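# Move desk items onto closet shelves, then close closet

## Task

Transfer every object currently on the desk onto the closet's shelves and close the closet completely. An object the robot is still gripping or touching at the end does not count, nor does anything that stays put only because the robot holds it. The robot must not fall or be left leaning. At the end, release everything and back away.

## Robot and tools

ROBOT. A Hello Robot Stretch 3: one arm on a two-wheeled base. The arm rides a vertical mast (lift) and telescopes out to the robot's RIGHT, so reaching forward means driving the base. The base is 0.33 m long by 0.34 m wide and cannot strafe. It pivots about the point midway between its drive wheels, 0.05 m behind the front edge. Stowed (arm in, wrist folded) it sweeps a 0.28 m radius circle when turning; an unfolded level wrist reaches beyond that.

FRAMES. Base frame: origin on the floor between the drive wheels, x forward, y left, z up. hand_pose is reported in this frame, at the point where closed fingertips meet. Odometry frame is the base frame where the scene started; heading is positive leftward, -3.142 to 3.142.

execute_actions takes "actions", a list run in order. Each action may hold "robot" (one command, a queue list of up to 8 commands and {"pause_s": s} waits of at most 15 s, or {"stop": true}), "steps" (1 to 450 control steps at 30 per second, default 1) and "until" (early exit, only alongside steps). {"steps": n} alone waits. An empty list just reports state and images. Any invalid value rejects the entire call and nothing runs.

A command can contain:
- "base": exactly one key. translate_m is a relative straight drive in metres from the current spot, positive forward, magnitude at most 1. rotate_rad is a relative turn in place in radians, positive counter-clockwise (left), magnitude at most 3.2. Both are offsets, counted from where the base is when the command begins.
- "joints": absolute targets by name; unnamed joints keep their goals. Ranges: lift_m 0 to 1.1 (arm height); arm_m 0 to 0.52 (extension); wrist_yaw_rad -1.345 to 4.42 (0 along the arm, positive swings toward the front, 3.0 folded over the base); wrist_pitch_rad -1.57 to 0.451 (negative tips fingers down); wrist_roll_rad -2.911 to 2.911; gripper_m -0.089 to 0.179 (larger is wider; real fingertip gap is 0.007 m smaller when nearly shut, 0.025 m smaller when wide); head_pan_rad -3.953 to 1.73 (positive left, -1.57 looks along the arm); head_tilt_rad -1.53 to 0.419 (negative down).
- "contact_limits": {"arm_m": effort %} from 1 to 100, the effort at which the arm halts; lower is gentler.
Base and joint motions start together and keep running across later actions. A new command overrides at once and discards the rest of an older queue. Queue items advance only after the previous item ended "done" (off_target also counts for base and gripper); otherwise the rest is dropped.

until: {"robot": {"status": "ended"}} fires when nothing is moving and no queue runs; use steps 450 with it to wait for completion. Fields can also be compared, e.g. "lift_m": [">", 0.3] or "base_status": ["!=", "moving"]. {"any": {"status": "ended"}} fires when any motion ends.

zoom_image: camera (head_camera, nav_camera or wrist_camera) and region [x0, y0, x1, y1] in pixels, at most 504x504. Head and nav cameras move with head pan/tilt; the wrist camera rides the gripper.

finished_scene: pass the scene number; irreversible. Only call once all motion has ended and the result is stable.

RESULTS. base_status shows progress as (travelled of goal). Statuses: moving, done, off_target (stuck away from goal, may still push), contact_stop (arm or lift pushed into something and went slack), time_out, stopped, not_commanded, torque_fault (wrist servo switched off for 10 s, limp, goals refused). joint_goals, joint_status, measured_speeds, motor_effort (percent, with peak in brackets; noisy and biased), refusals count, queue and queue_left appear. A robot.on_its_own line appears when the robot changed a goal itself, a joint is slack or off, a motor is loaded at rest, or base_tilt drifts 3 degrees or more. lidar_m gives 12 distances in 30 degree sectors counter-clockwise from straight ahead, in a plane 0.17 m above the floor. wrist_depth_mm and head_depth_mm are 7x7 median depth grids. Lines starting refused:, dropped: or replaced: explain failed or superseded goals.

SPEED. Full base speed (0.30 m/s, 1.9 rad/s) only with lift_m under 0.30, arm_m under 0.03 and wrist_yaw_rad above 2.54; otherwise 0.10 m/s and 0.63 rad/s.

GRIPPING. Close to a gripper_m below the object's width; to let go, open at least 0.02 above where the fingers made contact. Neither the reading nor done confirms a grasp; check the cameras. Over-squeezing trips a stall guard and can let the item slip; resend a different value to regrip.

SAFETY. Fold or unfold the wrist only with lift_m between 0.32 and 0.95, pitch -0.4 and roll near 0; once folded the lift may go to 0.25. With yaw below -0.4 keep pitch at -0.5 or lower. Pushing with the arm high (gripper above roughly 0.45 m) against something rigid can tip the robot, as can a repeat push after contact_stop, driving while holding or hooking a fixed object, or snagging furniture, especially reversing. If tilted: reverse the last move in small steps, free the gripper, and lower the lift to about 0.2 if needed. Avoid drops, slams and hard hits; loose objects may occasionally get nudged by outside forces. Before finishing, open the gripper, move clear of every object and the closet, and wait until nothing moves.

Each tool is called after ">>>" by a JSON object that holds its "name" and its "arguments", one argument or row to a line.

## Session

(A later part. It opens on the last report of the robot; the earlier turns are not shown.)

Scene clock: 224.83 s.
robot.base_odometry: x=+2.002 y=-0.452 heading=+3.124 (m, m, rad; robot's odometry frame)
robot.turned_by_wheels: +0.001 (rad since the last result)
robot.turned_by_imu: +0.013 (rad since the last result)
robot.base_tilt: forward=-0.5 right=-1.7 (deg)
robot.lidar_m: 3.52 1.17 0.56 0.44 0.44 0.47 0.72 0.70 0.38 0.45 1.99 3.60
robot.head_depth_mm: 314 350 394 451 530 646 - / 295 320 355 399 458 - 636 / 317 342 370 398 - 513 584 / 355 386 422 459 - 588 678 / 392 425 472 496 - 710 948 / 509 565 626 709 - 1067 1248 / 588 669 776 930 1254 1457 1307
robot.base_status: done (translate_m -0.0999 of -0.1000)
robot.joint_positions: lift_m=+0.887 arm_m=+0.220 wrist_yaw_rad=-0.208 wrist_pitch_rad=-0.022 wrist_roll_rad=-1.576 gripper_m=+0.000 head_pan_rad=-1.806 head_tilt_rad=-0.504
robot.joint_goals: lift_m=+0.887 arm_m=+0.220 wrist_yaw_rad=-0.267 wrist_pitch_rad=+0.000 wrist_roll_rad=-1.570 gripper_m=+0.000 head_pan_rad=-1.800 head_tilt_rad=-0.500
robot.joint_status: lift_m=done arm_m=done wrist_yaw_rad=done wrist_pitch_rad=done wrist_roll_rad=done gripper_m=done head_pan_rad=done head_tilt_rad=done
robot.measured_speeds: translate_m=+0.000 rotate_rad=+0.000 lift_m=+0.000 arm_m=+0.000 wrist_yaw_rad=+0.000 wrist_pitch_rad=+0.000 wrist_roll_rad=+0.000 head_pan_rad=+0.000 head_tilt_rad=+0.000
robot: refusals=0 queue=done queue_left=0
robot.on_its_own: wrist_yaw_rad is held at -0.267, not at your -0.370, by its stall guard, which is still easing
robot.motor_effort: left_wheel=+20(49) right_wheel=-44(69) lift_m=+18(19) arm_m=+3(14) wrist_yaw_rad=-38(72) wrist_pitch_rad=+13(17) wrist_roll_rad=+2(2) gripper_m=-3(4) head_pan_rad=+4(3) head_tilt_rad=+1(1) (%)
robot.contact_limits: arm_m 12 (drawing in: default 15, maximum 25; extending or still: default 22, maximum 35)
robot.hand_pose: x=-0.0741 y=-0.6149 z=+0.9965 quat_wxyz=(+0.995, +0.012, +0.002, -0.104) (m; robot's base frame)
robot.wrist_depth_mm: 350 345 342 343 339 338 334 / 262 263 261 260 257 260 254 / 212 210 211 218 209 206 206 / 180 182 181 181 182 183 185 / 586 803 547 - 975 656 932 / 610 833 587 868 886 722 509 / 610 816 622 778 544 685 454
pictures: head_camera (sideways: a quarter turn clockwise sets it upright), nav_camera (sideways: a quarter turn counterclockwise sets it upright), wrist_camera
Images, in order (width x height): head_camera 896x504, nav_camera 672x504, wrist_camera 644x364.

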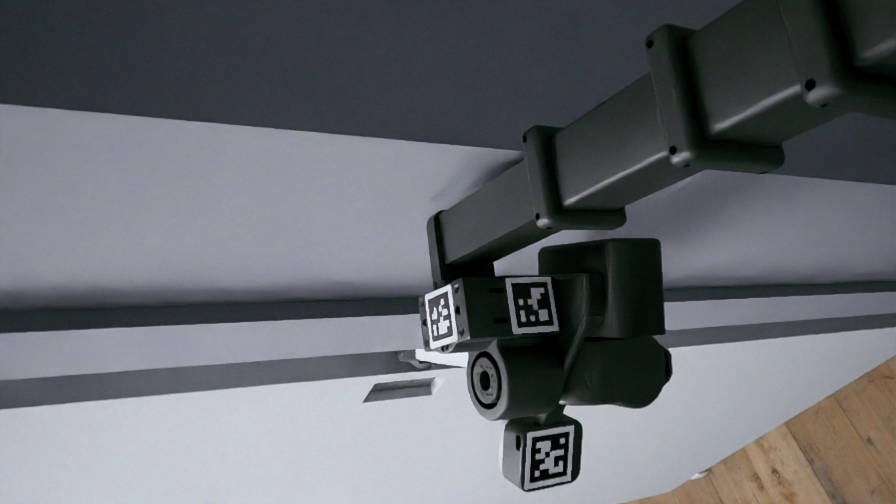

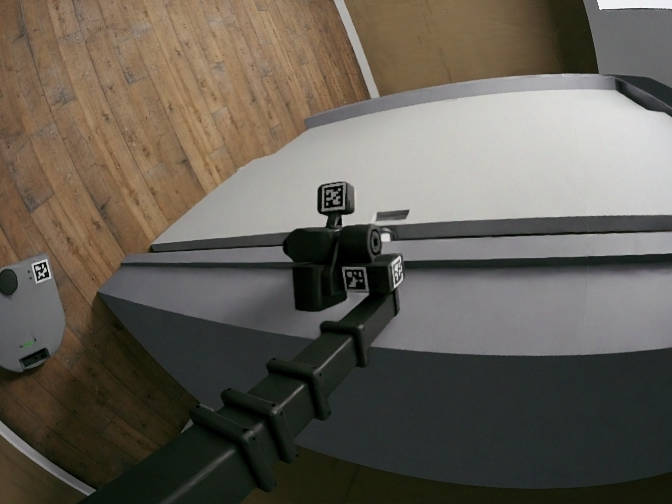

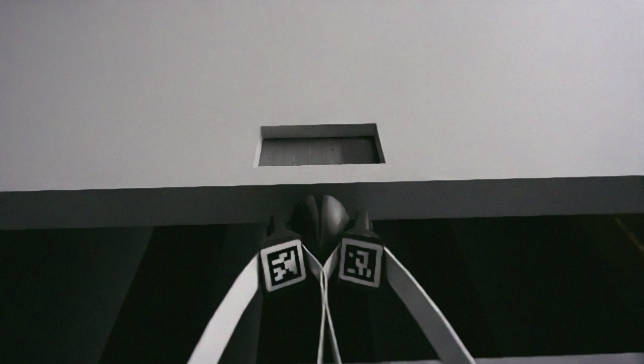

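>>> {"name": "execute_actions", "arguments": {
  "actions": [
    {"robot":[{"base":{"translate_m":0.025}},{"joints":{"arm_m":0.32},"contact_limits":{"arm_m":35}}],"steps":300,"until":{"robot":{"status":"ended"}}}
  ]
}}

Scene clock: 230.43 s.
robot.base_odometry: x=+1.977 y=-0.452 heading=+3.122 (m, m, rad; robot's odometry frame)
robot.turned_by_wheels: -0.002 (rad since the last result)
robot.turned_by_imu: +0.016 (rad since the last result)
robot.base_tilt: forward=-0.7 right=-2.1 (deg)
robot.lidar_m: 3.51 1.15 0.56 0.45 0.45 0.49 0.75 0.65 0.39 0.50 3.34 3.64
robot.head_depth_mm: 307 341 383 436 508 594 - / 319 340 370 406 438 - - / 354 382 413 443 - 578 617 / 393 427 465 - 585 648 746 / 434 1120 1327 - 1775 1047 1236 / 619 662 726 - 996 1172 1285 / 665 760 885 1103 1334 1545 1313
robot.base_status: done (translate_m +0.0250 of +0.0250)
robot.joint_positions: lift_m=+0.887 arm_m=+0.318 wrist_yaw_rad=-0.237 wrist_pitch_rad=-0.021 wrist_roll_rad=-1.576 gripper_m=+0.000 head_pan_rad=-1.806 head_tilt_rad=-0.503
robot.joint_goals: lift_m=+0.887 arm_m=+0.320 wrist_yaw_rad=-0.236 wrist_pitch_rad=+0.000 wrist_roll_rad=-1.570 gripper_m=+0.000 head_pan_rad=-1.800 head_tilt_rad=-0.500
robot.joint_status: lift_m=done arm_m=done wrist_yaw_rad=done wrist_pitch_rad=done wrist_roll_rad=done gripper_m=done head_pan_rad=done head_tilt_rad=done
robot.measured_speeds: translate_m=+0.000 rotate_rad=+0.000 lift_m=+0.000 arm_m=+0.000 wrist_yaw_rad=+0.000 wrist_pitch_rad=+0.000 wrist_roll_rad=+0.000 head_pan_rad=+0.000 head_tilt_rad=+0.000
robot: refusals=0 queue=done queue_left=0
robot.on_its_own: wrist_yaw_rad is held at -0.236, not at your -0.370, by its stall guard, which is not easing now; arm_m is at rest, and its effort (+17) is outside its rest range (-14 to +14)
robot.motor_effort: left_wheel=-5(21) right_wheel=-1(45) lift_m=+30(31) arm_m=+17(16) wrist_yaw_rad=+1(37) wrist_pitch_rad=+12(17) wrist_roll_rad=+2(2) gripper_m=-3(3) head_pan_rad=+3(3) head_tilt_rad=+1(2) (%)
robot.contact_limits: arm_m 35 (drawing in: default 15, maximum 25; extending or still: default 22, maximum 35)
robot.hand_pose: x=-0.0813 y=-0.7115 z=+0.9964 quat_wxyz=(+0.993, +0.011, +0.001, -0.118) (m; robot's base frame)
robot.wrist_depth_mm: 300 302 296 293 295 291 292 / 232 229 229 227 227 226 224 / 188 186 186 202 184 183 184 / 185 185 189 190 194 195 200 / 625 930 749 - 942 694 912 / 638 844 519 858 833 708 509 / 631 775 633 770 583 705 481
pictures: head_camera (sideways: a quarter turn clockwise sets it upright), nav_camera (sideways: a quarter turn counterclockwise sets it upright), wrist_camera
Images, in order (width x height): head_camera 896x504, nav_camera 672x504, wrist_camera 644x364.

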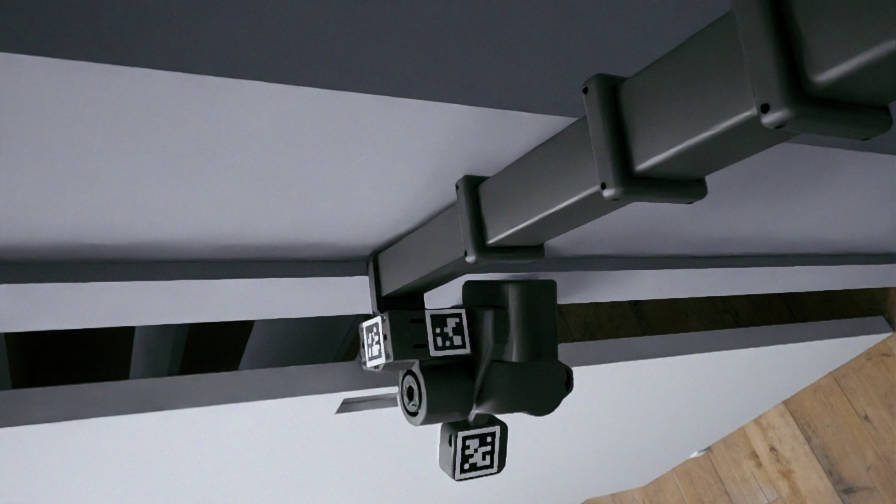

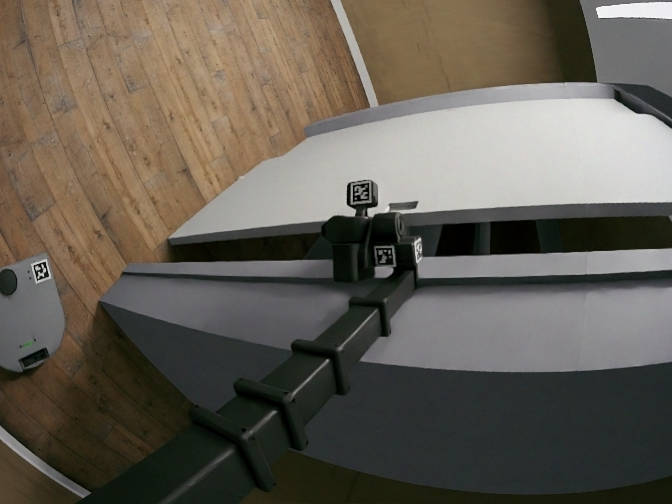

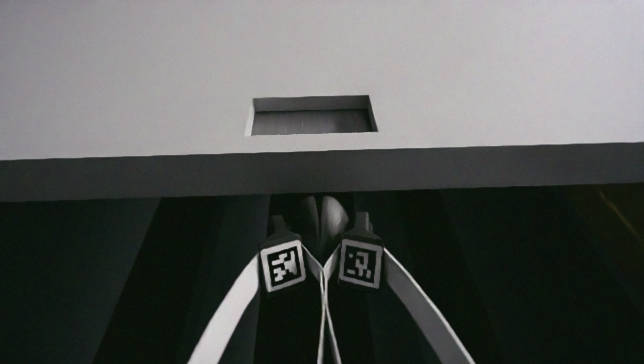

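>>> {"name": "execute_actions", "arguments": {
  "actions": [
    {"robot":[{"joints":{"arm_m":0.27}},{"base":{"rotate_rad":0.08},"joints":{"wrist_yaw_rad":-0.3}},{"joints":{"arm_m":0.52},"contact_limits":{"arm_m":35}}],"steps":300,"until":{"robot":{"status":"ended"}}}
  ]
}}

Scene clock: 238.20 s.
robot.base_odometry: x=+1.977 y=-0.452 heading=-3.081 (m, m, rad; robot's odometry frame)
robot.turned_by_wheels: +0.080 (rad since the last result)
robot.turned_by_imu: +0.091 (rad since the last result)
robot.base_tilt: forward=-0.6 right=-1.7 (deg)
robot.lidar_m: 3.49 0.96 0.53 0.45 0.45 0.51 0.86 0.54 0.39 0.93 3.33 3.78
robot.head_depth_mm: 320 338 360 389 434 489 - / 357 380 406 438 454 - 607 / 393 424 462 494 - 649 691 / 1690 1264 1226 - 1901 1490 1255 / 1878 2005 1754 1867 1903 1482 1314 / 777 844 912 1075 1269 1484 1303 / 885 1031 1243 1583 1829 1579 1306
robot.base_status: done (rotate_rad +0.0799 of +0.0800)
robot.joint_positions: lift_m=+0.887 arm_m=+0.517 wrist_yaw_rad=-0.301 wrist_pitch_rad=-0.021 wrist_roll_rad=-1.576 gripper_m=+0.000 head_pan_rad=-1.806 head_tilt_rad=-0.503
robot.joint_goals: lift_m=+0.887 arm_m=+0.520 wrist_yaw_rad=-0.300 wrist_pitch_rad=+0.000 wrist_roll_rad=-1.570 gripper_m=+0.000 head_pan_rad=-1.800 head_tilt_rad=-0.500
robot.joint_status: lift_m=done arm_m=done wrist_yaw_rad=done wrist_pitch_rad=done wrist_roll_rad=done gripper_m=done head_pan_rad=done head_tilt_rad=done
robot.measured_speeds: translate_m=+0.000 rotate_rad=-0.001 lift_m=+0.000 arm_m=+0.000 wrist_yaw_rad=+0.000 wrist_pitch_rad=+0.000 wrist_roll_rad=+0.000 head_pan_rad=+0.000 head_tilt_rad=+0.000
robot: refusals=0 queue=done queue_left=0
robot.motor_effort: left_wheel=-1(10) right_wheel=+1(20) lift_m=+29(30) arm_m=+3(17) wrist_yaw_rad=+0(7) wrist_pitch_rad=+12(19) wrist_roll_rad=+2(2) gripper_m=-3(4) head_pan_rad=+3(3) head_tilt_rad=+2(0) (%)
robot.contact_limits: arm_m 35 (drawing in: default 15, maximum 25; extending or still: default 22, maximum 35)
robot.hand_pose: x=-0.0970 y=-0.9059 z=+0.9964 quat_wxyz=(+0.989, +0.011, +0.001, -0.150) (m; robot's base frame)
robot.wrist_depth_mm: 284 281 279 278 275 276 272 / 211 212 210 209 207 206 206 / 170 169 169 167 167 166 166 / 171 173 175 177 178 179 182 / 630 937 717 - 920 728 564 / 616 853 502 822 805 742 478 / 604 769 612 775 589 734 484
pictures: head_camera (sideways: a quarter turn clockwise sets it upright), nav_camera (sideways: a quarter turn counterclockwise sets it upright), wrist_camera
Images, in order (width x height): head_camera 896x504, nav_camera 672x504, wrist_camera 644x364.

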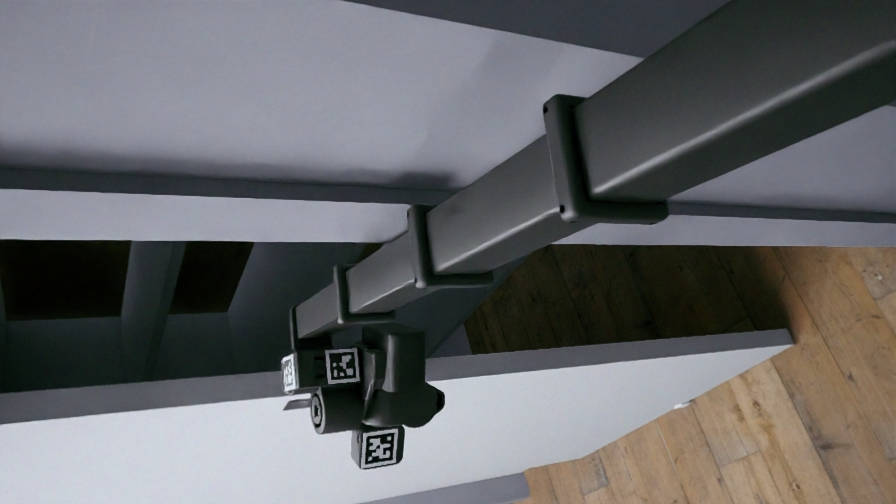

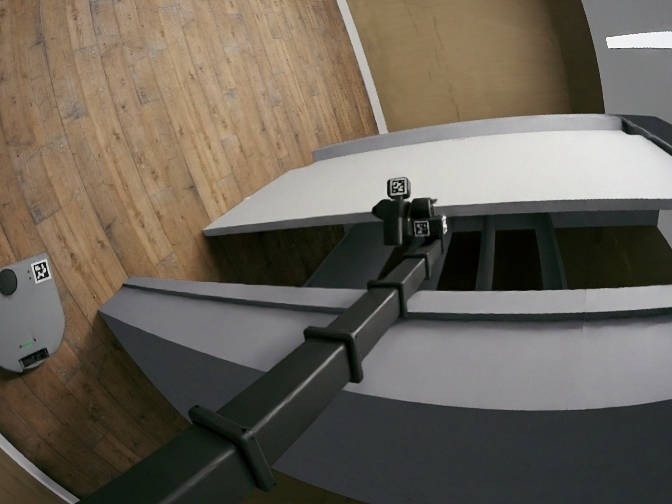

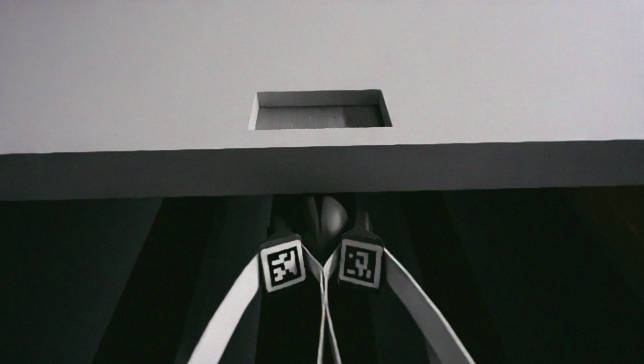

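>>> {"name": "execute_actions", "arguments": {
  "actions": [
    {"robot":[{"joints":{"arm_m":0.0}},{"base":{"translate_m":0.4}},{"base":{"rotate_rad":-1.45}},{"base":{"translate_m":0.45}},{"base":{"rotate_rad":1.45}},{"base":{"translate_m":-0.2}}],"steps":450,"until":{"robot":{"status":"ended"}}},
    {"steps":450,"until":{"robot":{"status":"ended"}}}
  ]
}}

Scene clock: 268.00 s.
robot.base_odometry: x=+1.696 y=-0.021 heading=-3.081 (m, m, rad; robot's odometry frame)
robot.turned_by_wheels: +0.000 (rad since the last result)
robot.turned_by_imu: +0.009 (rad since the last result)
robot.base_tilt: forward=-0.5 right=-1.7 (deg)
robot.lidar_m: 3.25 1.94 1.12 0.95 0.95 1.08 0.40 1.15 0.57 0.83 2.82 3.21
robot.head_depth_mm: 475 502 534 582 661 1510 - / 528 565 602 645 695 759 - / 598 644 693 752 829 909 - / 687 749 818 907 957 1062 - / 813 894 995 1127 1292 1492 - / 987 1231 1407 1588 1781 1575 - / 1242 1408 2704 2478 1950 1576 1271
robot.base_status: done (translate_m -0.2000 of -0.2000)
robot.joint_positions: lift_m=+0.887 arm_m=+0.000 wrist_yaw_rad=-0.301 wrist_pitch_rad=-0.021 wrist_roll_rad=-1.576 gripper_m=+0.000 head_pan_rad=-1.806 head_tilt_rad=-0.503
robot.joint_goals: lift_m=+0.887 arm_m=+0.000 wrist_yaw_rad=-0.300 wrist_pitch_rad=+0.000 wrist_roll_rad=-1.570 gripper_m=+0.000 head_pan_rad=-1.800 head_tilt_rad=-0.500
robot.joint_status: lift_m=done arm_m=done wrist_yaw_rad=done wrist_pitch_rad=done wrist_roll_rad=done gripper_m=done head_pan_rad=done head_tilt_rad=done
robot.measured_speeds: translate_m=+0.000 rotate_rad=+0.000 lift_m=+0.000 arm_m=+0.000 wrist_yaw_rad=+0.000 wrist_pitch_rad=+0.000 wrist_roll_rad=+0.000 head_pan_rad=+0.000 head_tilt_rad=+0.000
robot: refusals=0 queue=done queue_left=0
robot.motor_effort: left_wheel=-3(9) right_wheel=+3(7) lift_m=+29(29) arm_m=-2(1) wrist_yaw_rad=-1(0) wrist_pitch_rad=+12(12) wrist_roll_rad=+2(2) gripper_m=-3(3) head_pan_rad=+2(3) head_tilt_rad=+1(1) (%)
robot.hand_pose: x=-0.0970 y=-0.3896 z=+0.9964 quat_wxyz=(+0.989, +0.011, +0.001, -0.150) (m; robot's base frame)
robot.wrist_depth_mm: - - - - - - - / 761 769 775 766 771 754 766 / 647 634 632 628 617 614 613 / 530 528 508 517 510 514 515 / 441 446 450 - 441 428 439 / 395 388 390 381 390 383 384 / 346 352 356 361 353 356 362
pictures: head_camera (sideways: a quarter turn clockwise sets it upright), nav_camera (sideways: a quarter turn counterclockwise sets it upright), wrist_camera
Images, in order (width x height): head_camera 896x504, nav_camera 672x504, wrist_camera 644x364.

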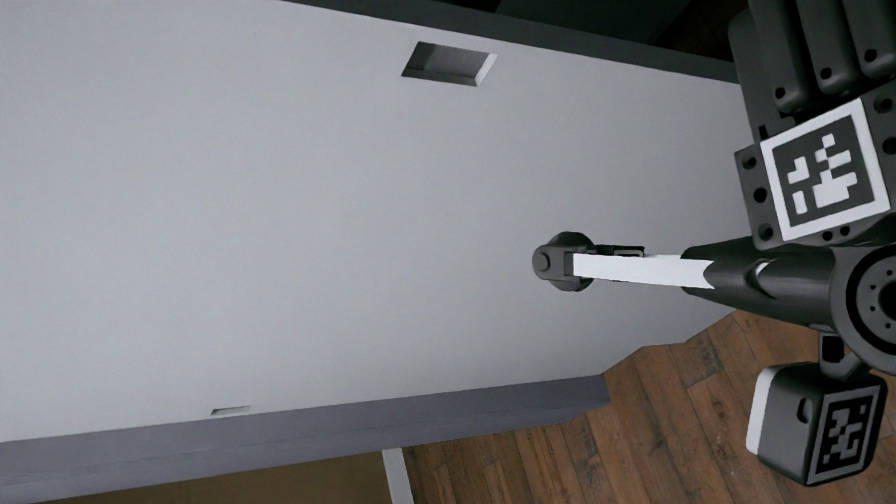

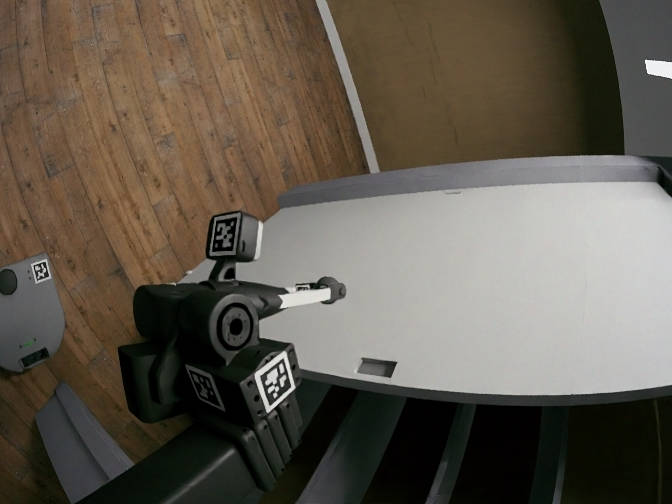

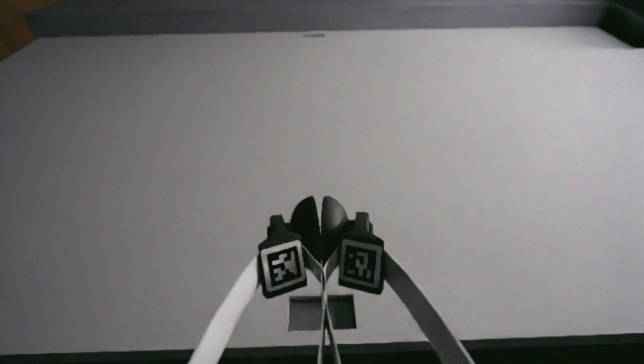

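>>> {"name": "execute_actions", "arguments": {
  "actions": [
    {"robot":[{"base":{"translate_m":0.3},"joints":{"wrist_yaw_rad":0,"wrist_roll_rad":0,"wrist_pitch_rad":-0.4,"lift_m":0.8,"head_pan_rad":0,"head_tilt_rad":-0.3}},{"joints":{"wrist_yaw_rad":3.0}},{"joints":{"lift_m":0.25}},{"base":{"translate_m":1.0}},{"base":{"translate_m":0.9}}],"steps":450,"until":{"robot":{"status":"ended"}}},
    {"steps":450,"until":{"robot":{"status":"ended"}}}
  ]
}}

Scene clock: 298.00 s.
robot.base_odometry: x=-0.500 y=-0.154 heading=-3.081 (m, m, rad; robot's odometry frame)
robot.turned_by_wheels: +0.000 (rad since the last result)
robot.turned_by_imu: +0.023 (rad since the last result)
robot.base_tilt: forward=-0.5 right=-1.8 (deg)
robot.lidar_m: 1.06 1.50 1.59 1.54 1.54 1.79 2.56 2.55 2.57 2.21 2.22 1.75
robot.head_depth_mm: 1451 1549 1639 1763 1878 1928 1526 / 1412 1499 1593 1696 1813 1862 1533 / 1369 1447 1531 1636 1762 1834 1520 / 1334 1412 1491 1579 1676 1787 1527 / 1296 1367 1442 1522 1593 1723 1529 / 1269 1321 1405 1118 849 1638 1404 / 1230 1293 1357 1123 797 1622 1529
robot.base_status: done (translate_m +0.9000 of +0.9000)
robot.joint_positions: lift_m=+0.250 arm_m=+0.000 wrist_yaw_rad=+2.998 wrist_pitch_rad=-0.414 wrist_roll_rad=-0.004 gripper_m=+0.000 head_pan_rad=-0.007 head_tilt_rad=-0.309
robot.joint_goals: lift_m=+0.250 arm_m=+0.000 wrist_yaw_rad=+3.000 wrist_pitch_rad=-0.400 wrist_roll_rad=+0.000 gripper_m=+0.000 head_pan_rad=+0.000 head_tilt_rad=-0.300
robot.joint_status: lift_m=done arm_m=done wrist_yaw_rad=done wrist_pitch_rad=done wrist_roll_rad=done gripper_m=done head_pan_rad=done head_tilt_rad=done
robot.measured_speeds: translate_m=+0.000 rotate_rad=+0.000 lift_m=+0.000 arm_m=+0.000 wrist_yaw_rad=+0.000 wrist_pitch_rad=+0.000 wrist_roll_rad=+0.000 head_pan_rad=+0.000 head_tilt_rad=+0.000
robot: refusals=0 queue=done queue_left=0
robot.motor_effort: left_wheel=-4(9) right_wheel=+3(11) lift_m=+17(25) arm_m=-2(2) wrist_yaw_rad=+0(5) wrist_pitch_rad=+8(11) wrist_roll_rad=+1(1) gripper_m=-2(3) head_pan_rad=+4(29) head_tilt_rad=+2(14) (%)
robot.hand_pose: x=+0.0109 y=+0.0774 z=+0.2641 quat_wxyz=(+0.195, +0.699, +0.096, +0.681) (m; robot's base frame)
robot.wrist_depth_mm: - - - - - - - / - - - - - - - / 856 896 866 864 831 844 835 / 658 669 655 668 667 648 659 / 534 552 561 - 538 524 526 / 453 - - - 448 448 445 / - - - - 388 378 378
pictures: head_camera (sideways: a quarter turn clockwise sets it upright), nav_camera (sideways: a quarter turn counterclockwise sets it upright), wrist_camera
Images, in order (width x height): head_camera 896x504, nav_camera 672x504, wrist_camera 644x364.

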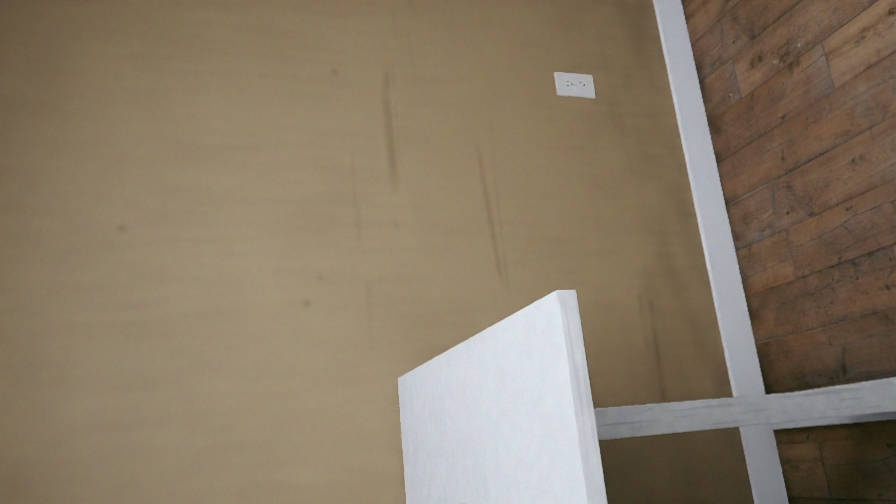

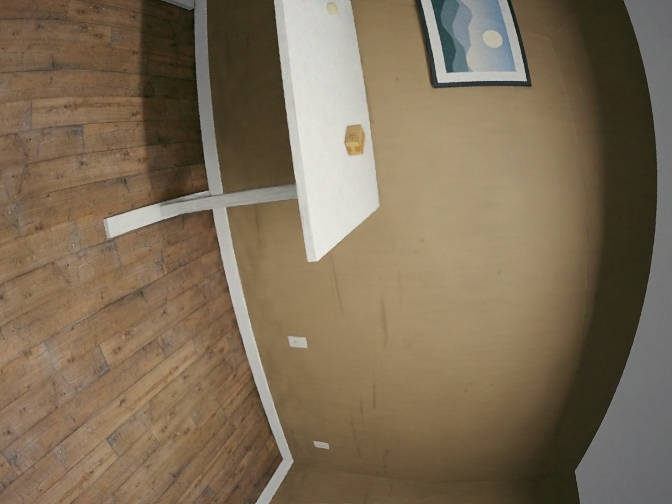

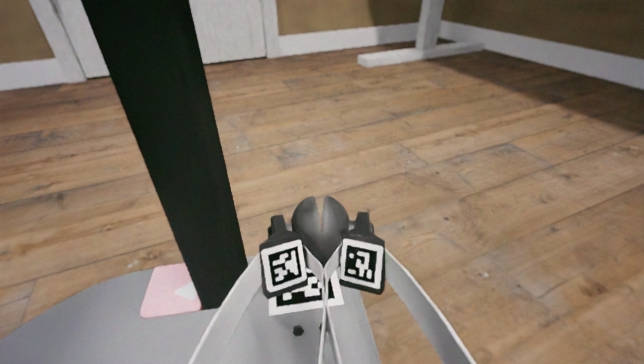

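>>> {"name": "execute_actions", "arguments": {
  "actions": [
    {"robot":[{"base":{"rotate_rad":0.26}},{"base":{"translate_m":0.5}},{"base":{"rotate_rad":1.571}},{"joints":{"lift_m":0.9,"head_pan_rad":-1.57,"head_tilt_rad":-0.6}},{"joints":{"wrist_yaw_rad":0,"gripper_m":0.15}}],"steps":450,"until":{"robot":{"status":"ended"}}}
  ]
}}

Scene clock: 321.83 s.
robot.base_odometry: x=-0.974 y=-0.312 heading=-1.250 (m, m, rad; robot's odometry frame)
robot.turned_by_wheels: +1.831 (rad since the last result)
robot.turned_by_imu: +1.998 (rad since the last result)
robot.base_tilt: forward=-1.7 right=-3.5 (deg)
robot.lidar_m: 1.51 1.67 2.62 3.04 2.75 2.25 2.23 1.25 0.57 0.57 1.10 1.30
robot.head_depth_mm: 840 915 884 629 491 - - / 848 930 885 631 491 424 - / 864 945 888 638 493 419 - / 873 953 893 635 494 404 1274 / 879 971 896 640 496 406 1290 / 901 984 903 641 496 416 - / 908 999 907 645 498 406 -
robot.base_status: done (rotate_rad +1.5711 of +1.5710)
robot.joint_positions: lift_m=+0.900 arm_m=-0.001 wrist_yaw_rad=+1.148 wrist_pitch_rad=-0.526 wrist_roll_rad=+0.027 gripper_m=+0.143 head_pan_rad=-1.563 head_tilt_rad=-0.593
robot.joint_goals: lift_m=+0.900 arm_m=+0.000 wrist_yaw_rad=+0.000 wrist_pitch_rad=-0.400 wrist_roll_rad=+0.000 gripper_m=+0.150 head_pan_rad=-1.570 head_tilt_rad=-0.600
robot.joint_status: lift_m=done arm_m=done wrist_yaw_rad=moving wrist_pitch_rad=done wrist_roll_rad=done gripper_m=moving head_pan_rad=done head_tilt_rad=done
robot.measured_speeds: translate_m=+0.000 rotate_rad=+0.002 lift_m=+0.000 arm_m=+0.000 wrist_yaw_rad=-0.969 wrist_pitch_rad=-0.240 wrist_roll_rad=+0.096 head_pan_rad=+0.000 head_tilt_rad=+0.000
robot: refusals=0 queue=running queue_left=0
robot.motor_effort: left_wheel=+3(12) right_wheel=-2(17) lift_m=+42(38) arm_m=+8(8) wrist_yaw_rad=-53(68) wrist_pitch_rad=+82(82) wrist_roll_rad=-13(13) gripper_m=+99(98) head_pan_rad=-2(26) head_tilt_rad=-4(19) (%)
robot.hand_pose: x=+0.1696 y=-0.2300 z=+0.8887 quat_wxyz=(+0.667, +0.528, -0.482, +0.209) (m; robot's base frame)
robot.wrist_depth_mm: - - - 337 302 295 286 / - - - - 207 203 200 / - - - - 164 154 152 / - - - - 164 125 123 / - - - - - 112 104 / - - - - - 106 90 / - - - - - 935 83
pictures: head_camera (sideways: a quarter turn clockwise sets it upright), nav_camera (sideways: a quarter turn counterclockwise sets it upright), wrist_camera
Images, in order (width x height): head_camera 896x504, nav_camera 672x504, wrist_camera 644x364.

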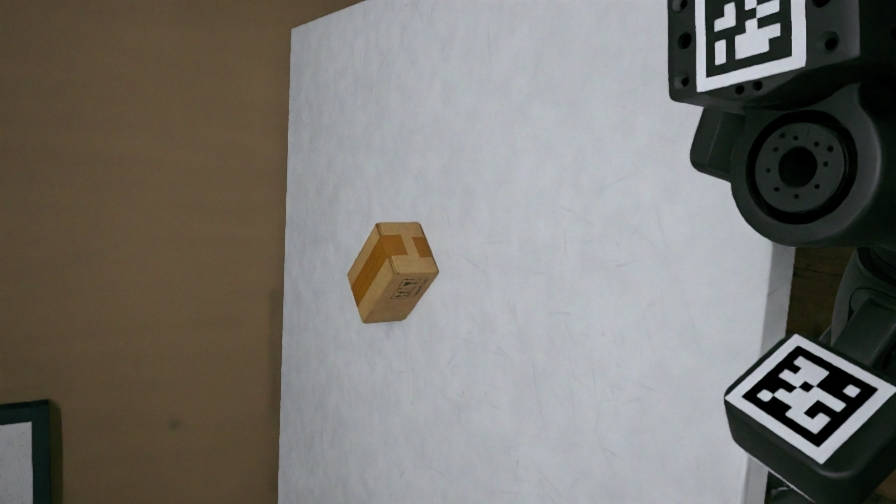

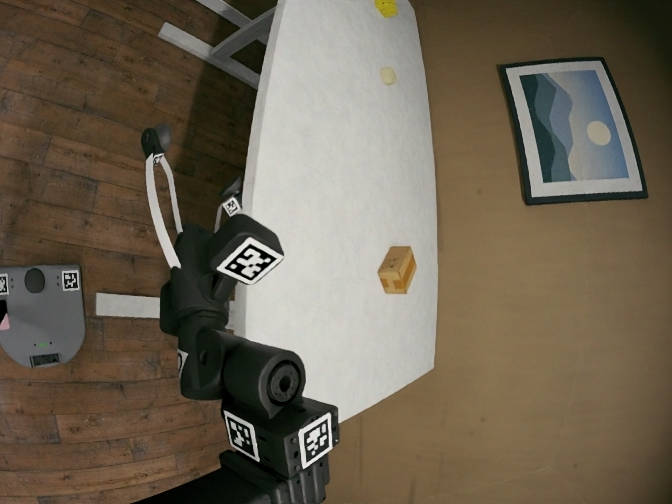

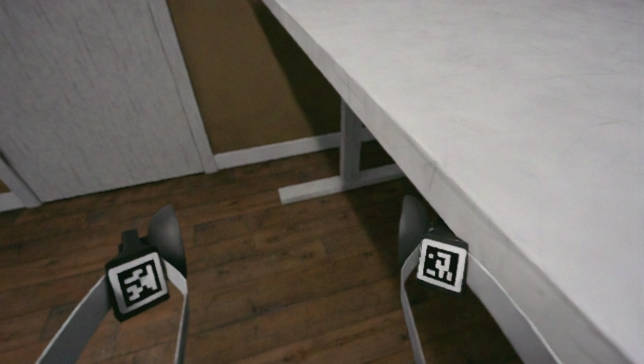

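>>> {"name": "execute_actions", "arguments": {
  "actions": [
    {"robot":[{"joints":{"wrist_yaw_rad":1.6,"lift_m":1.05}},{"joints":{"wrist_pitch_rad":0}},{"joints":{"wrist_yaw_rad":0}},{"joints":{"wrist_pitch_rad":-0.5}}],"steps":300,"until":{"robot":{"status":"ended"}}}
  ]
}}

Scene clock: 330.07 s.
robot.base_odometry: x=-0.974 y=-0.312 heading=-1.250 (m, m, rad; robot's odometry frame)
robot.turned_by_wheels: +0.000 (rad since the last result)
robot.turned_by_imu: +0.840 (rad since the last result)
robot.base_tilt: forward=-0.6 right=-1.7 (deg)
robot.lidar_m: 1.93 2.98 3.07 2.47 2.34 1.60 1.12 0.64 1.09 1.24 1.40 1.45
robot.head_depth_mm: 1149 1203 - - - - 1213 / 1272 1305 - - - - - / 1423 1386 - - - - 1201 / 1450 1277 - 617 - 1443 1234 / 1373 1273 809 1775 1662 1457 1243 / 1296 1349 854 1700 1771 1457 1233 / 1229 1308 1443 1610 1700 1462 1238
robot.base_status: done (rotate_rad +1.5711 of +1.5710)
robot.joint_positions: lift_m=+1.050 arm_m=+0.000 wrist_yaw_rad=+0.003 wrist_pitch_rad=-0.511 wrist_roll_rad=+0.005 gripper_m=+0.150 head_pan_rad=-1.565 head_tilt_rad=-0.598
robot.joint_goals: lift_m=+1.050 arm_m=+0.000 wrist_yaw_rad=+0.000 wrist_pitch_rad=-0.500 wrist_roll_rad=+0.000 gripper_m=+0.150 head_pan_rad=-1.570 head_tilt_rad=-0.600
robot.joint_status: lift_m=done arm_m=done wrist_yaw_rad=done wrist_pitch_rad=done wrist_roll_rad=done gripper_m=done head_pan_rad=done head_tilt_rad=done
robot.measured_speeds: translate_m=+0.000 rotate_rad=+0.000 lift_m=+0.000 arm_m=+0.000 wrist_yaw_rad=+0.000 wrist_pitch_rad=+0.000 wrist_roll_rad=+0.000 head_pan_rad=+0.000 head_tilt_rad=+0.000
robot: refusals=0 queue=done queue_left=0
robot.motor_effort: left_wheel=+1(70) right_wheel=-2(33) lift_m=+43(51) arm_m=+1(9) wrist_yaw_rad=-3(50) wrist_pitch_rad=+6(100) wrist_roll_rad=-3(35) gripper_m=+1(98) head_pan_rad=-2(2) head_tilt_rad=-1(2) (%)
robot.hand_pose: x=-0.0209 y=-0.3567 z=+1.0419 quat_wxyz=(+0.683, +0.179, -0.685, -0.178) (m; robot's base frame)
robot.wrist_depth_mm: 893 1000 830 761 778 760 669 / 898 - 592 552 555 526 532 / - - - 419 418 418 415 / - - - 357 341 340 337 / - - - - 283 292 284 / - - - - 255 233 243 / - - - - - 214 215
pictures: head_camera (sideways: a quarter turn clockwise sets it upright), nav_camera (sideways: a quarter turn counterclockwise sets it upright), wrist_camera
Images, in order (width x height): head_camera 896x504, nav_camera 672x504, wrist_camera 644x364.

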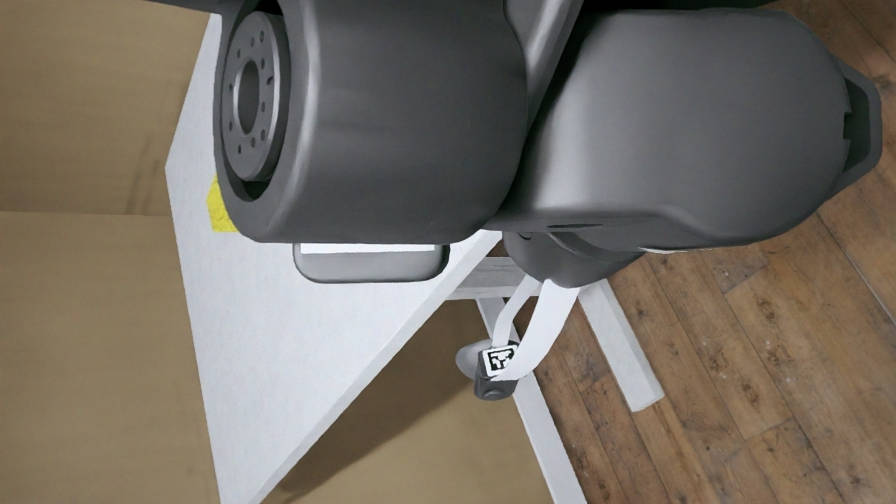

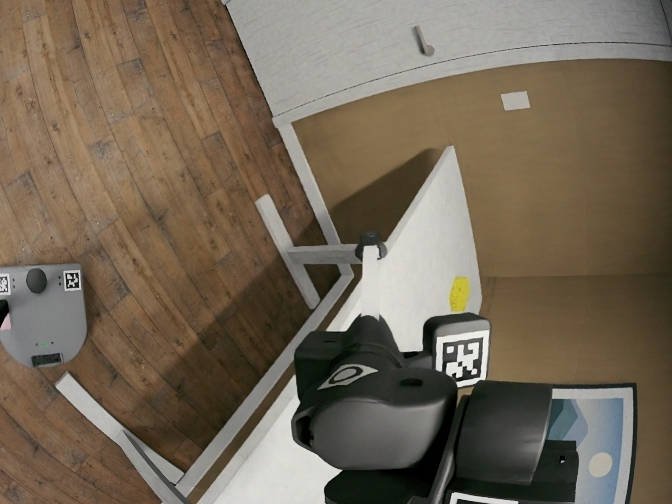

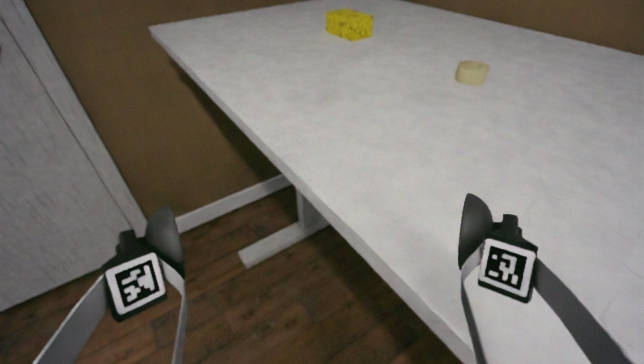

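>>> {"name": "execute_actions", "arguments": {
  "actions": [
    {"robot":{"base":{"rotate_rad":-0.95},"joints":{"head_tilt_rad":-0.8}},"steps":300,"until":{"robot":{"status":"ended"}}}
  ]
}}

Scene clock: 334.83 s.
robot.base_odometry: x=-0.974 y=-0.312 heading=-2.200 (m, m, rad; robot's odometry frame)
robot.turned_by_wheels: -0.950 (rad since the last result)
robot.turned_by_imu: -0.952 (rad since the last result)
robot.base_tilt: forward=-0.5 right=-1.8 (deg)
robot.lidar_m: 1.41 1.49 2.13 2.98 3.12 2.40 2.33 1.45 0.64 0.64 1.12 1.23
robot.head_depth_mm: - - - - - 1304 1149 / - - - - - 1277 1147 / - - - - - 1282 1138 / 904 - 561 438 1401 1296 1145 / 905 721 581 450 1403 1305 1154 / 909 722 582 460 1402 1294 1143 / 906 719 562 460 1401 1295 1152
robot.base_status: done (rotate_rad -0.9498 of -0.9500)
robot.joint_positions: lift_m=+1.050 arm_m=+0.000 wrist_yaw_rad=+0.002 wrist_pitch_rad=-0.511 wrist_roll_rad=+0.005 gripper_m=+0.150 head_pan_rad=-1.565 head_tilt_rad=-0.790
robot.joint_goals: lift_m=+1.050 arm_m=+0.000 wrist_yaw_rad=+0.000 wrist_pitch_rad=-0.500 wrist_roll_rad=+0.000 gripper_m=+0.150 head_pan_rad=-1.570 head_tilt_rad=-0.800
robot.joint_status: lift_m=done arm_m=done wrist_yaw_rad=done wrist_pitch_rad=done wrist_roll_rad=done gripper_m=done head_pan_rad=done head_tilt_rad=done
robot.measured_speeds: translate_m=+0.000 rotate_rad=+0.000 lift_m=+0.000 arm_m=+0.000 wrist_yaw_rad=+0.000 wrist_pitch_rad=+0.000 wrist_roll_rad=+0.000 head_pan_rad=+0.000 head_tilt_rad=+0.000
robot: refusals=0 queue=done queue_left=0
robot.motor_effort: left_wheel=+4(8) right_wheel=-6(10) lift_m=+42(43) arm_m=+1(1) wrist_yaw_rad=-2(3) wrist_pitch_rad=+6(7) wrist_roll_rad=-3(3) gripper_m=+1(1) head_pan_rad=+0(0) head_tilt_rad=-4(15) (%)
robot.hand_pose: x=-0.0211 y=-0.3567 z=+1.0418 quat_wxyz=(+0.683, +0.179, -0.685, -0.179) (m; robot's base frame)
robot.wrist_depth_mm: 741 749 727 733 725 745 718 / 568 571 553 518 544 756 811 / 429 429 435 411 411 418 926 / 348 348 343 337 338 337 996 / 291 300 285 286 282 291 278 / 248 - 249 247 246 231 245 / 222 218 217 216 216 214 214
pictures: head_camera (sideways: a quarter turn clockwise sets it upright), nav_camera (sideways: a quarter turn counterclockwise sets it upright), wrist_camera
Images, in order (width x height): head_camera 896x504, nav_camera 672x504, wrist_camera 644x364.

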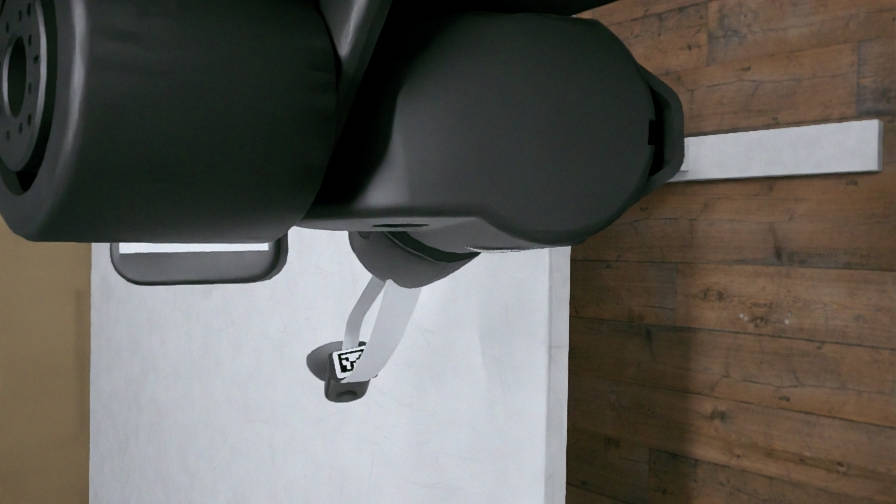

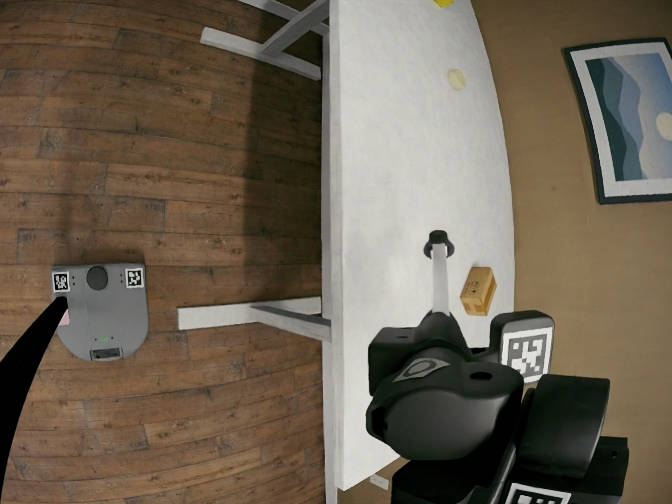

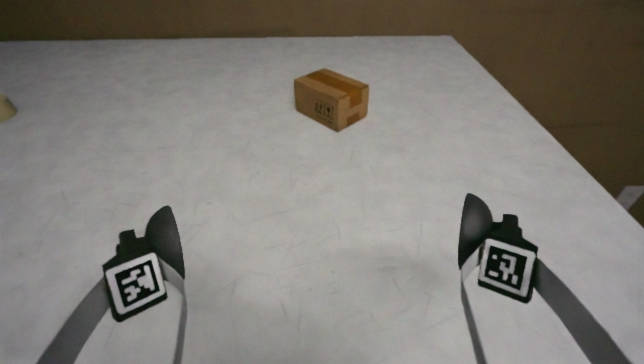

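>>> {"name": "execute_actions", "arguments": {
  "actions": [
    {"robot":{"base":{"translate_m":0.09},"joints":{"wrist_yaw_rad":-0.5,"arm_m":0.22,"gripper_m":0.179}},"steps":300,"until":{"robot":{"status":"ended"}}}
  ]
}}

Scene clock: 349.83 s.
robot.base_odometry: x=-1.027 y=-0.385 heading=-2.200 (m, m, rad; robot's odometry frame)
robot.turned_by_wheels: +0.000 (rad since the last result)
robot.turned_by_imu: +0.001 (rad since the last result)
robot.base_tilt: forward=-0.5 right=-1.7 (deg)
robot.lidar_m: 1.32 1.39 2.00 2.98 3.17 2.49 2.43 1.45 0.67 1.07 1.12 1.15
robot.head_depth_mm: 889 692 562 461 1414 1299 1153 / - 627 563 460 1054 1277 1132 / - - 562 461 1401 1301 1154 / - 681 562 460 1410 1296 1151 / 904 717 561 462 1399 1296 1143 / 906 717 561 460 1397 1293 1145 / 907 721 561 460 1407 1300 1149
robot.base_status: done (translate_m +0.0900 of +0.0900)
robot.joint_positions: lift_m=+1.050 arm_m=+0.220 wrist_yaw_rad=-0.498 wrist_pitch_rad=-0.512 wrist_roll_rad=+0.005 gripper_m=+0.179 head_pan_rad=-1.565 head_tilt_rad=-0.790
robot.joint_goals: lift_m=+1.050 arm_m=+0.220 wrist_yaw_rad=-0.500 wrist_pitch_rad=-0.500 wrist_roll_rad=+0.000 gripper_m=+0.179 head_pan_rad=-1.570 head_tilt_rad=-0.800
robot.joint_status: lift_m=done arm_m=done wrist_yaw_rad=done wrist_pitch_rad=done wrist_roll_rad=done gripper_m=done head_pan_rad=done head_tilt_rad=done
robot.measured_speeds: translate_m=+0.000 rotate_rad=+0.000 lift_m=+0.000 arm_m=+0.000 wrist_yaw_rad=+0.000 wrist_pitch_rad=+0.000 wrist_roll_rad=+0.000 head_pan_rad=+0.000 head_tilt_rad=+0.000
robot: refusals=0 queue=done queue_left=0
robot.motor_effort: left_wheel=+3(9) right_wheel=-5(5) lift_m=+42(42) arm_m=+3(6) wrist_yaw_rad=-2(6) wrist_pitch_rad=+7(7) wrist_roll_rad=-3(3) gripper_m=+1(100) head_pan_rad=-1(2) head_tilt_rad=-4(4) (%)
robot.hand_pose: x=-0.1226 y=-0.5505 z=+1.0417 quat_wxyz=(+0.617, +0.004, -0.708, -0.342) (m; robot's base frame)
robot.wrist_depth_mm: 446 485 551 616 728 863 - / 483 514 559 551 794 - - / 433 434 421 415 416 - - / 348 344 276 317 332 339 - / 290 298 275 270 284 291 280 / 258 247 245 245 246 237 244 / 214 218 216 216 215 213 213
pictures: head_camera (sideways: a quarter turn clockwise sets it upright), nav_camera (sideways: a quarter turn counterclockwise sets it upright), wrist_camera
Images, in order (width x height): head_camera 896x504, nav_camera 672x504, wrist_camera 644x364.

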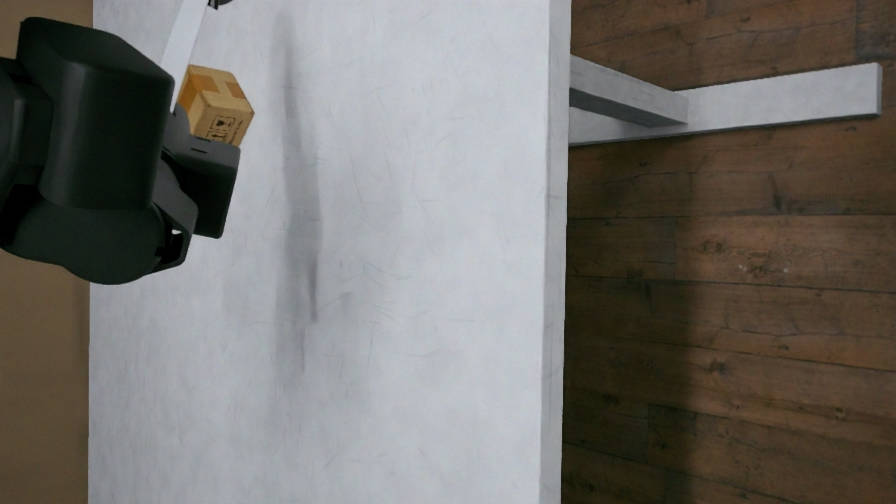

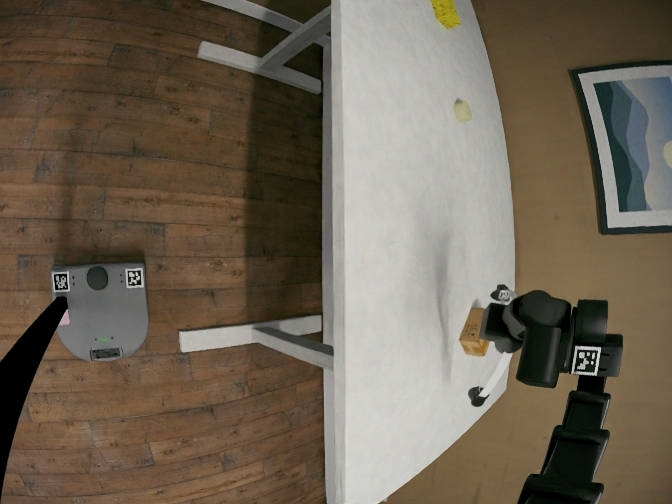

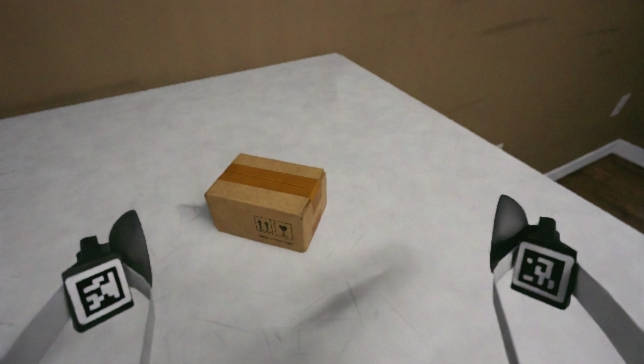

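>>> {"name": "execute_actions", "arguments": {
  "actions": [
    {"robot":[{"joints":{"lift_m":1.01}},{"joints":{"arm_m":0.30}}],"steps":300,"until":{"robot":{"status":"ended"}}}
  ]
}}

Scene clock: 357.40 s.
robot.base_odometry: x=-1.027 y=-0.385 heading=-2.200 (m, m, rad; robot's odometry frame)
robot.turned_by_wheels: +0.000 (rad since the last result)
robot.turned_by_imu: +0.001 (rad since the last result)
robot.base_tilt: forward=-0.6 right=-1.7 (deg)
robot.lidar_m: 1.32 1.40 2.00 2.99 3.14 2.50 2.43 1.46 0.67 1.07 1.12 1.16
robot.head_depth_mm: 910 752 562 460 1404 1300 1151 / - 626 562 461 1050 1262 1125 / - 645 562 460 1410 1297 1150 / 914 667 563 461 1410 1298 1145 / 904 722 560 460 1411 1305 1148 / 905 721 563 460 1408 1302 1149 / 907 723 561 460 1400 1302 1146
robot.base_status: done (translate_m +0.0900 of +0.0900)
robot.joint_positions: lift_m=+1.010 arm_m=+0.300 wrist_yaw_rad=-0.498 wrist_pitch_rad=-0.512 wrist_roll_rad=+0.005 gripper_m=+0.179 head_pan_rad=-1.565 head_tilt_rad=-0.790
robot.joint_goals: lift_m=+1.010 arm_m=+0.300 wrist_yaw_rad=-0.500 wrist_pitch_rad=-0.500 wrist_roll_rad=+0.000 gripper_m=+0.179 head_pan_rad=-1.570 head_tilt_rad=-0.800
robot.joint_status: lift_m=done arm_m=done wrist_yaw_rad=done wrist_pitch_rad=done wrist_roll_rad=done gripper_m=done head_pan_rad=done head_tilt_rad=done
robot.measured_speeds: translate_m=+0.000 rotate_rad=+0.000 lift_m=+0.000 arm_m=+0.000 wrist_yaw_rad=+0.000 wrist_pitch_rad=+0.000 wrist_roll_rad=+0.000 head_pan_rad=+0.000 head_tilt_rad=+0.000
robot: refusals=0 queue=done queue_left=0
robot.motor_effort: left_wheel=+3(4) right_wheel=-5(5) lift_m=+18(42) arm_m=+3(4) wrist_yaw_rad=-2(2) wrist_pitch_rad=+7(7) wrist_roll_rad=-2(3) gripper_m=+1(1) head_pan_rad=-2(0) head_tilt_rad=-3(3) (%)
robot.hand_pose: x=-0.1226 y=-0.6304 z=+1.0027 quat_wxyz=(+0.617, +0.004, -0.708, -0.342) (m; robot's base frame)
robot.wrist_depth_mm: 382 421 477 536 622 765 954 / 406 439 464 450 449 896 - / 356 350 349 346 342 342 - / 285 282 281 206 278 276 274 / 239 245 189 173 235 239 231 / 211 205 202 188 201 197 200 / 175 179 179 178 176 176 176
pictures: head_camera (sideways: a quarter turn clockwise sets it upright), nav_camera (sideways: a quarter turn counterclockwise sets it upright), wrist_camera
Images, in order (width x height): head_camera 896x504, nav_camera 672x504, wrist_camera 644x364.

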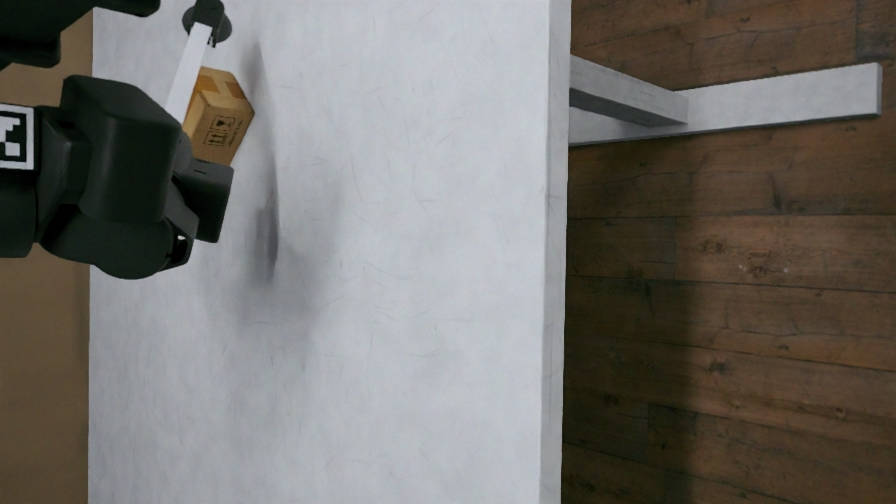

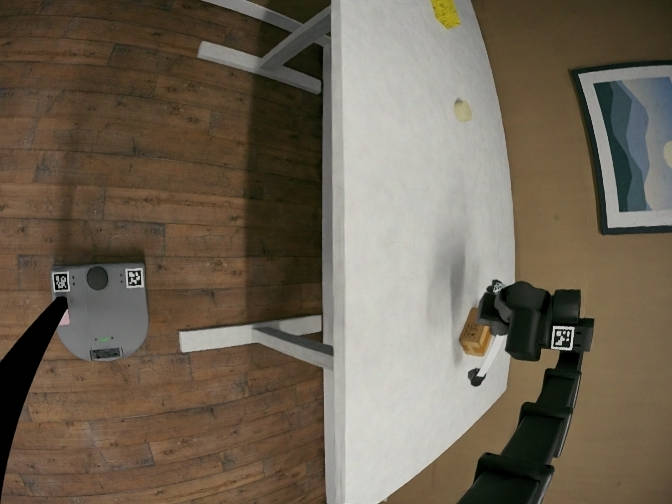

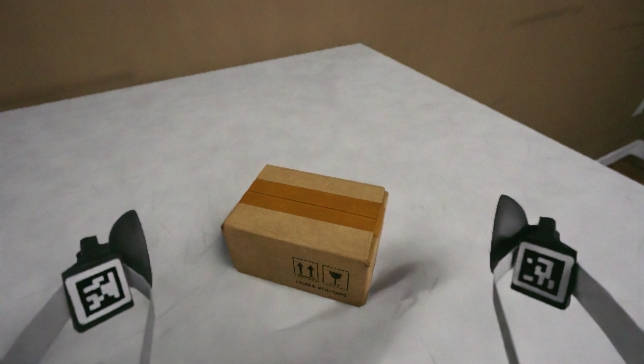

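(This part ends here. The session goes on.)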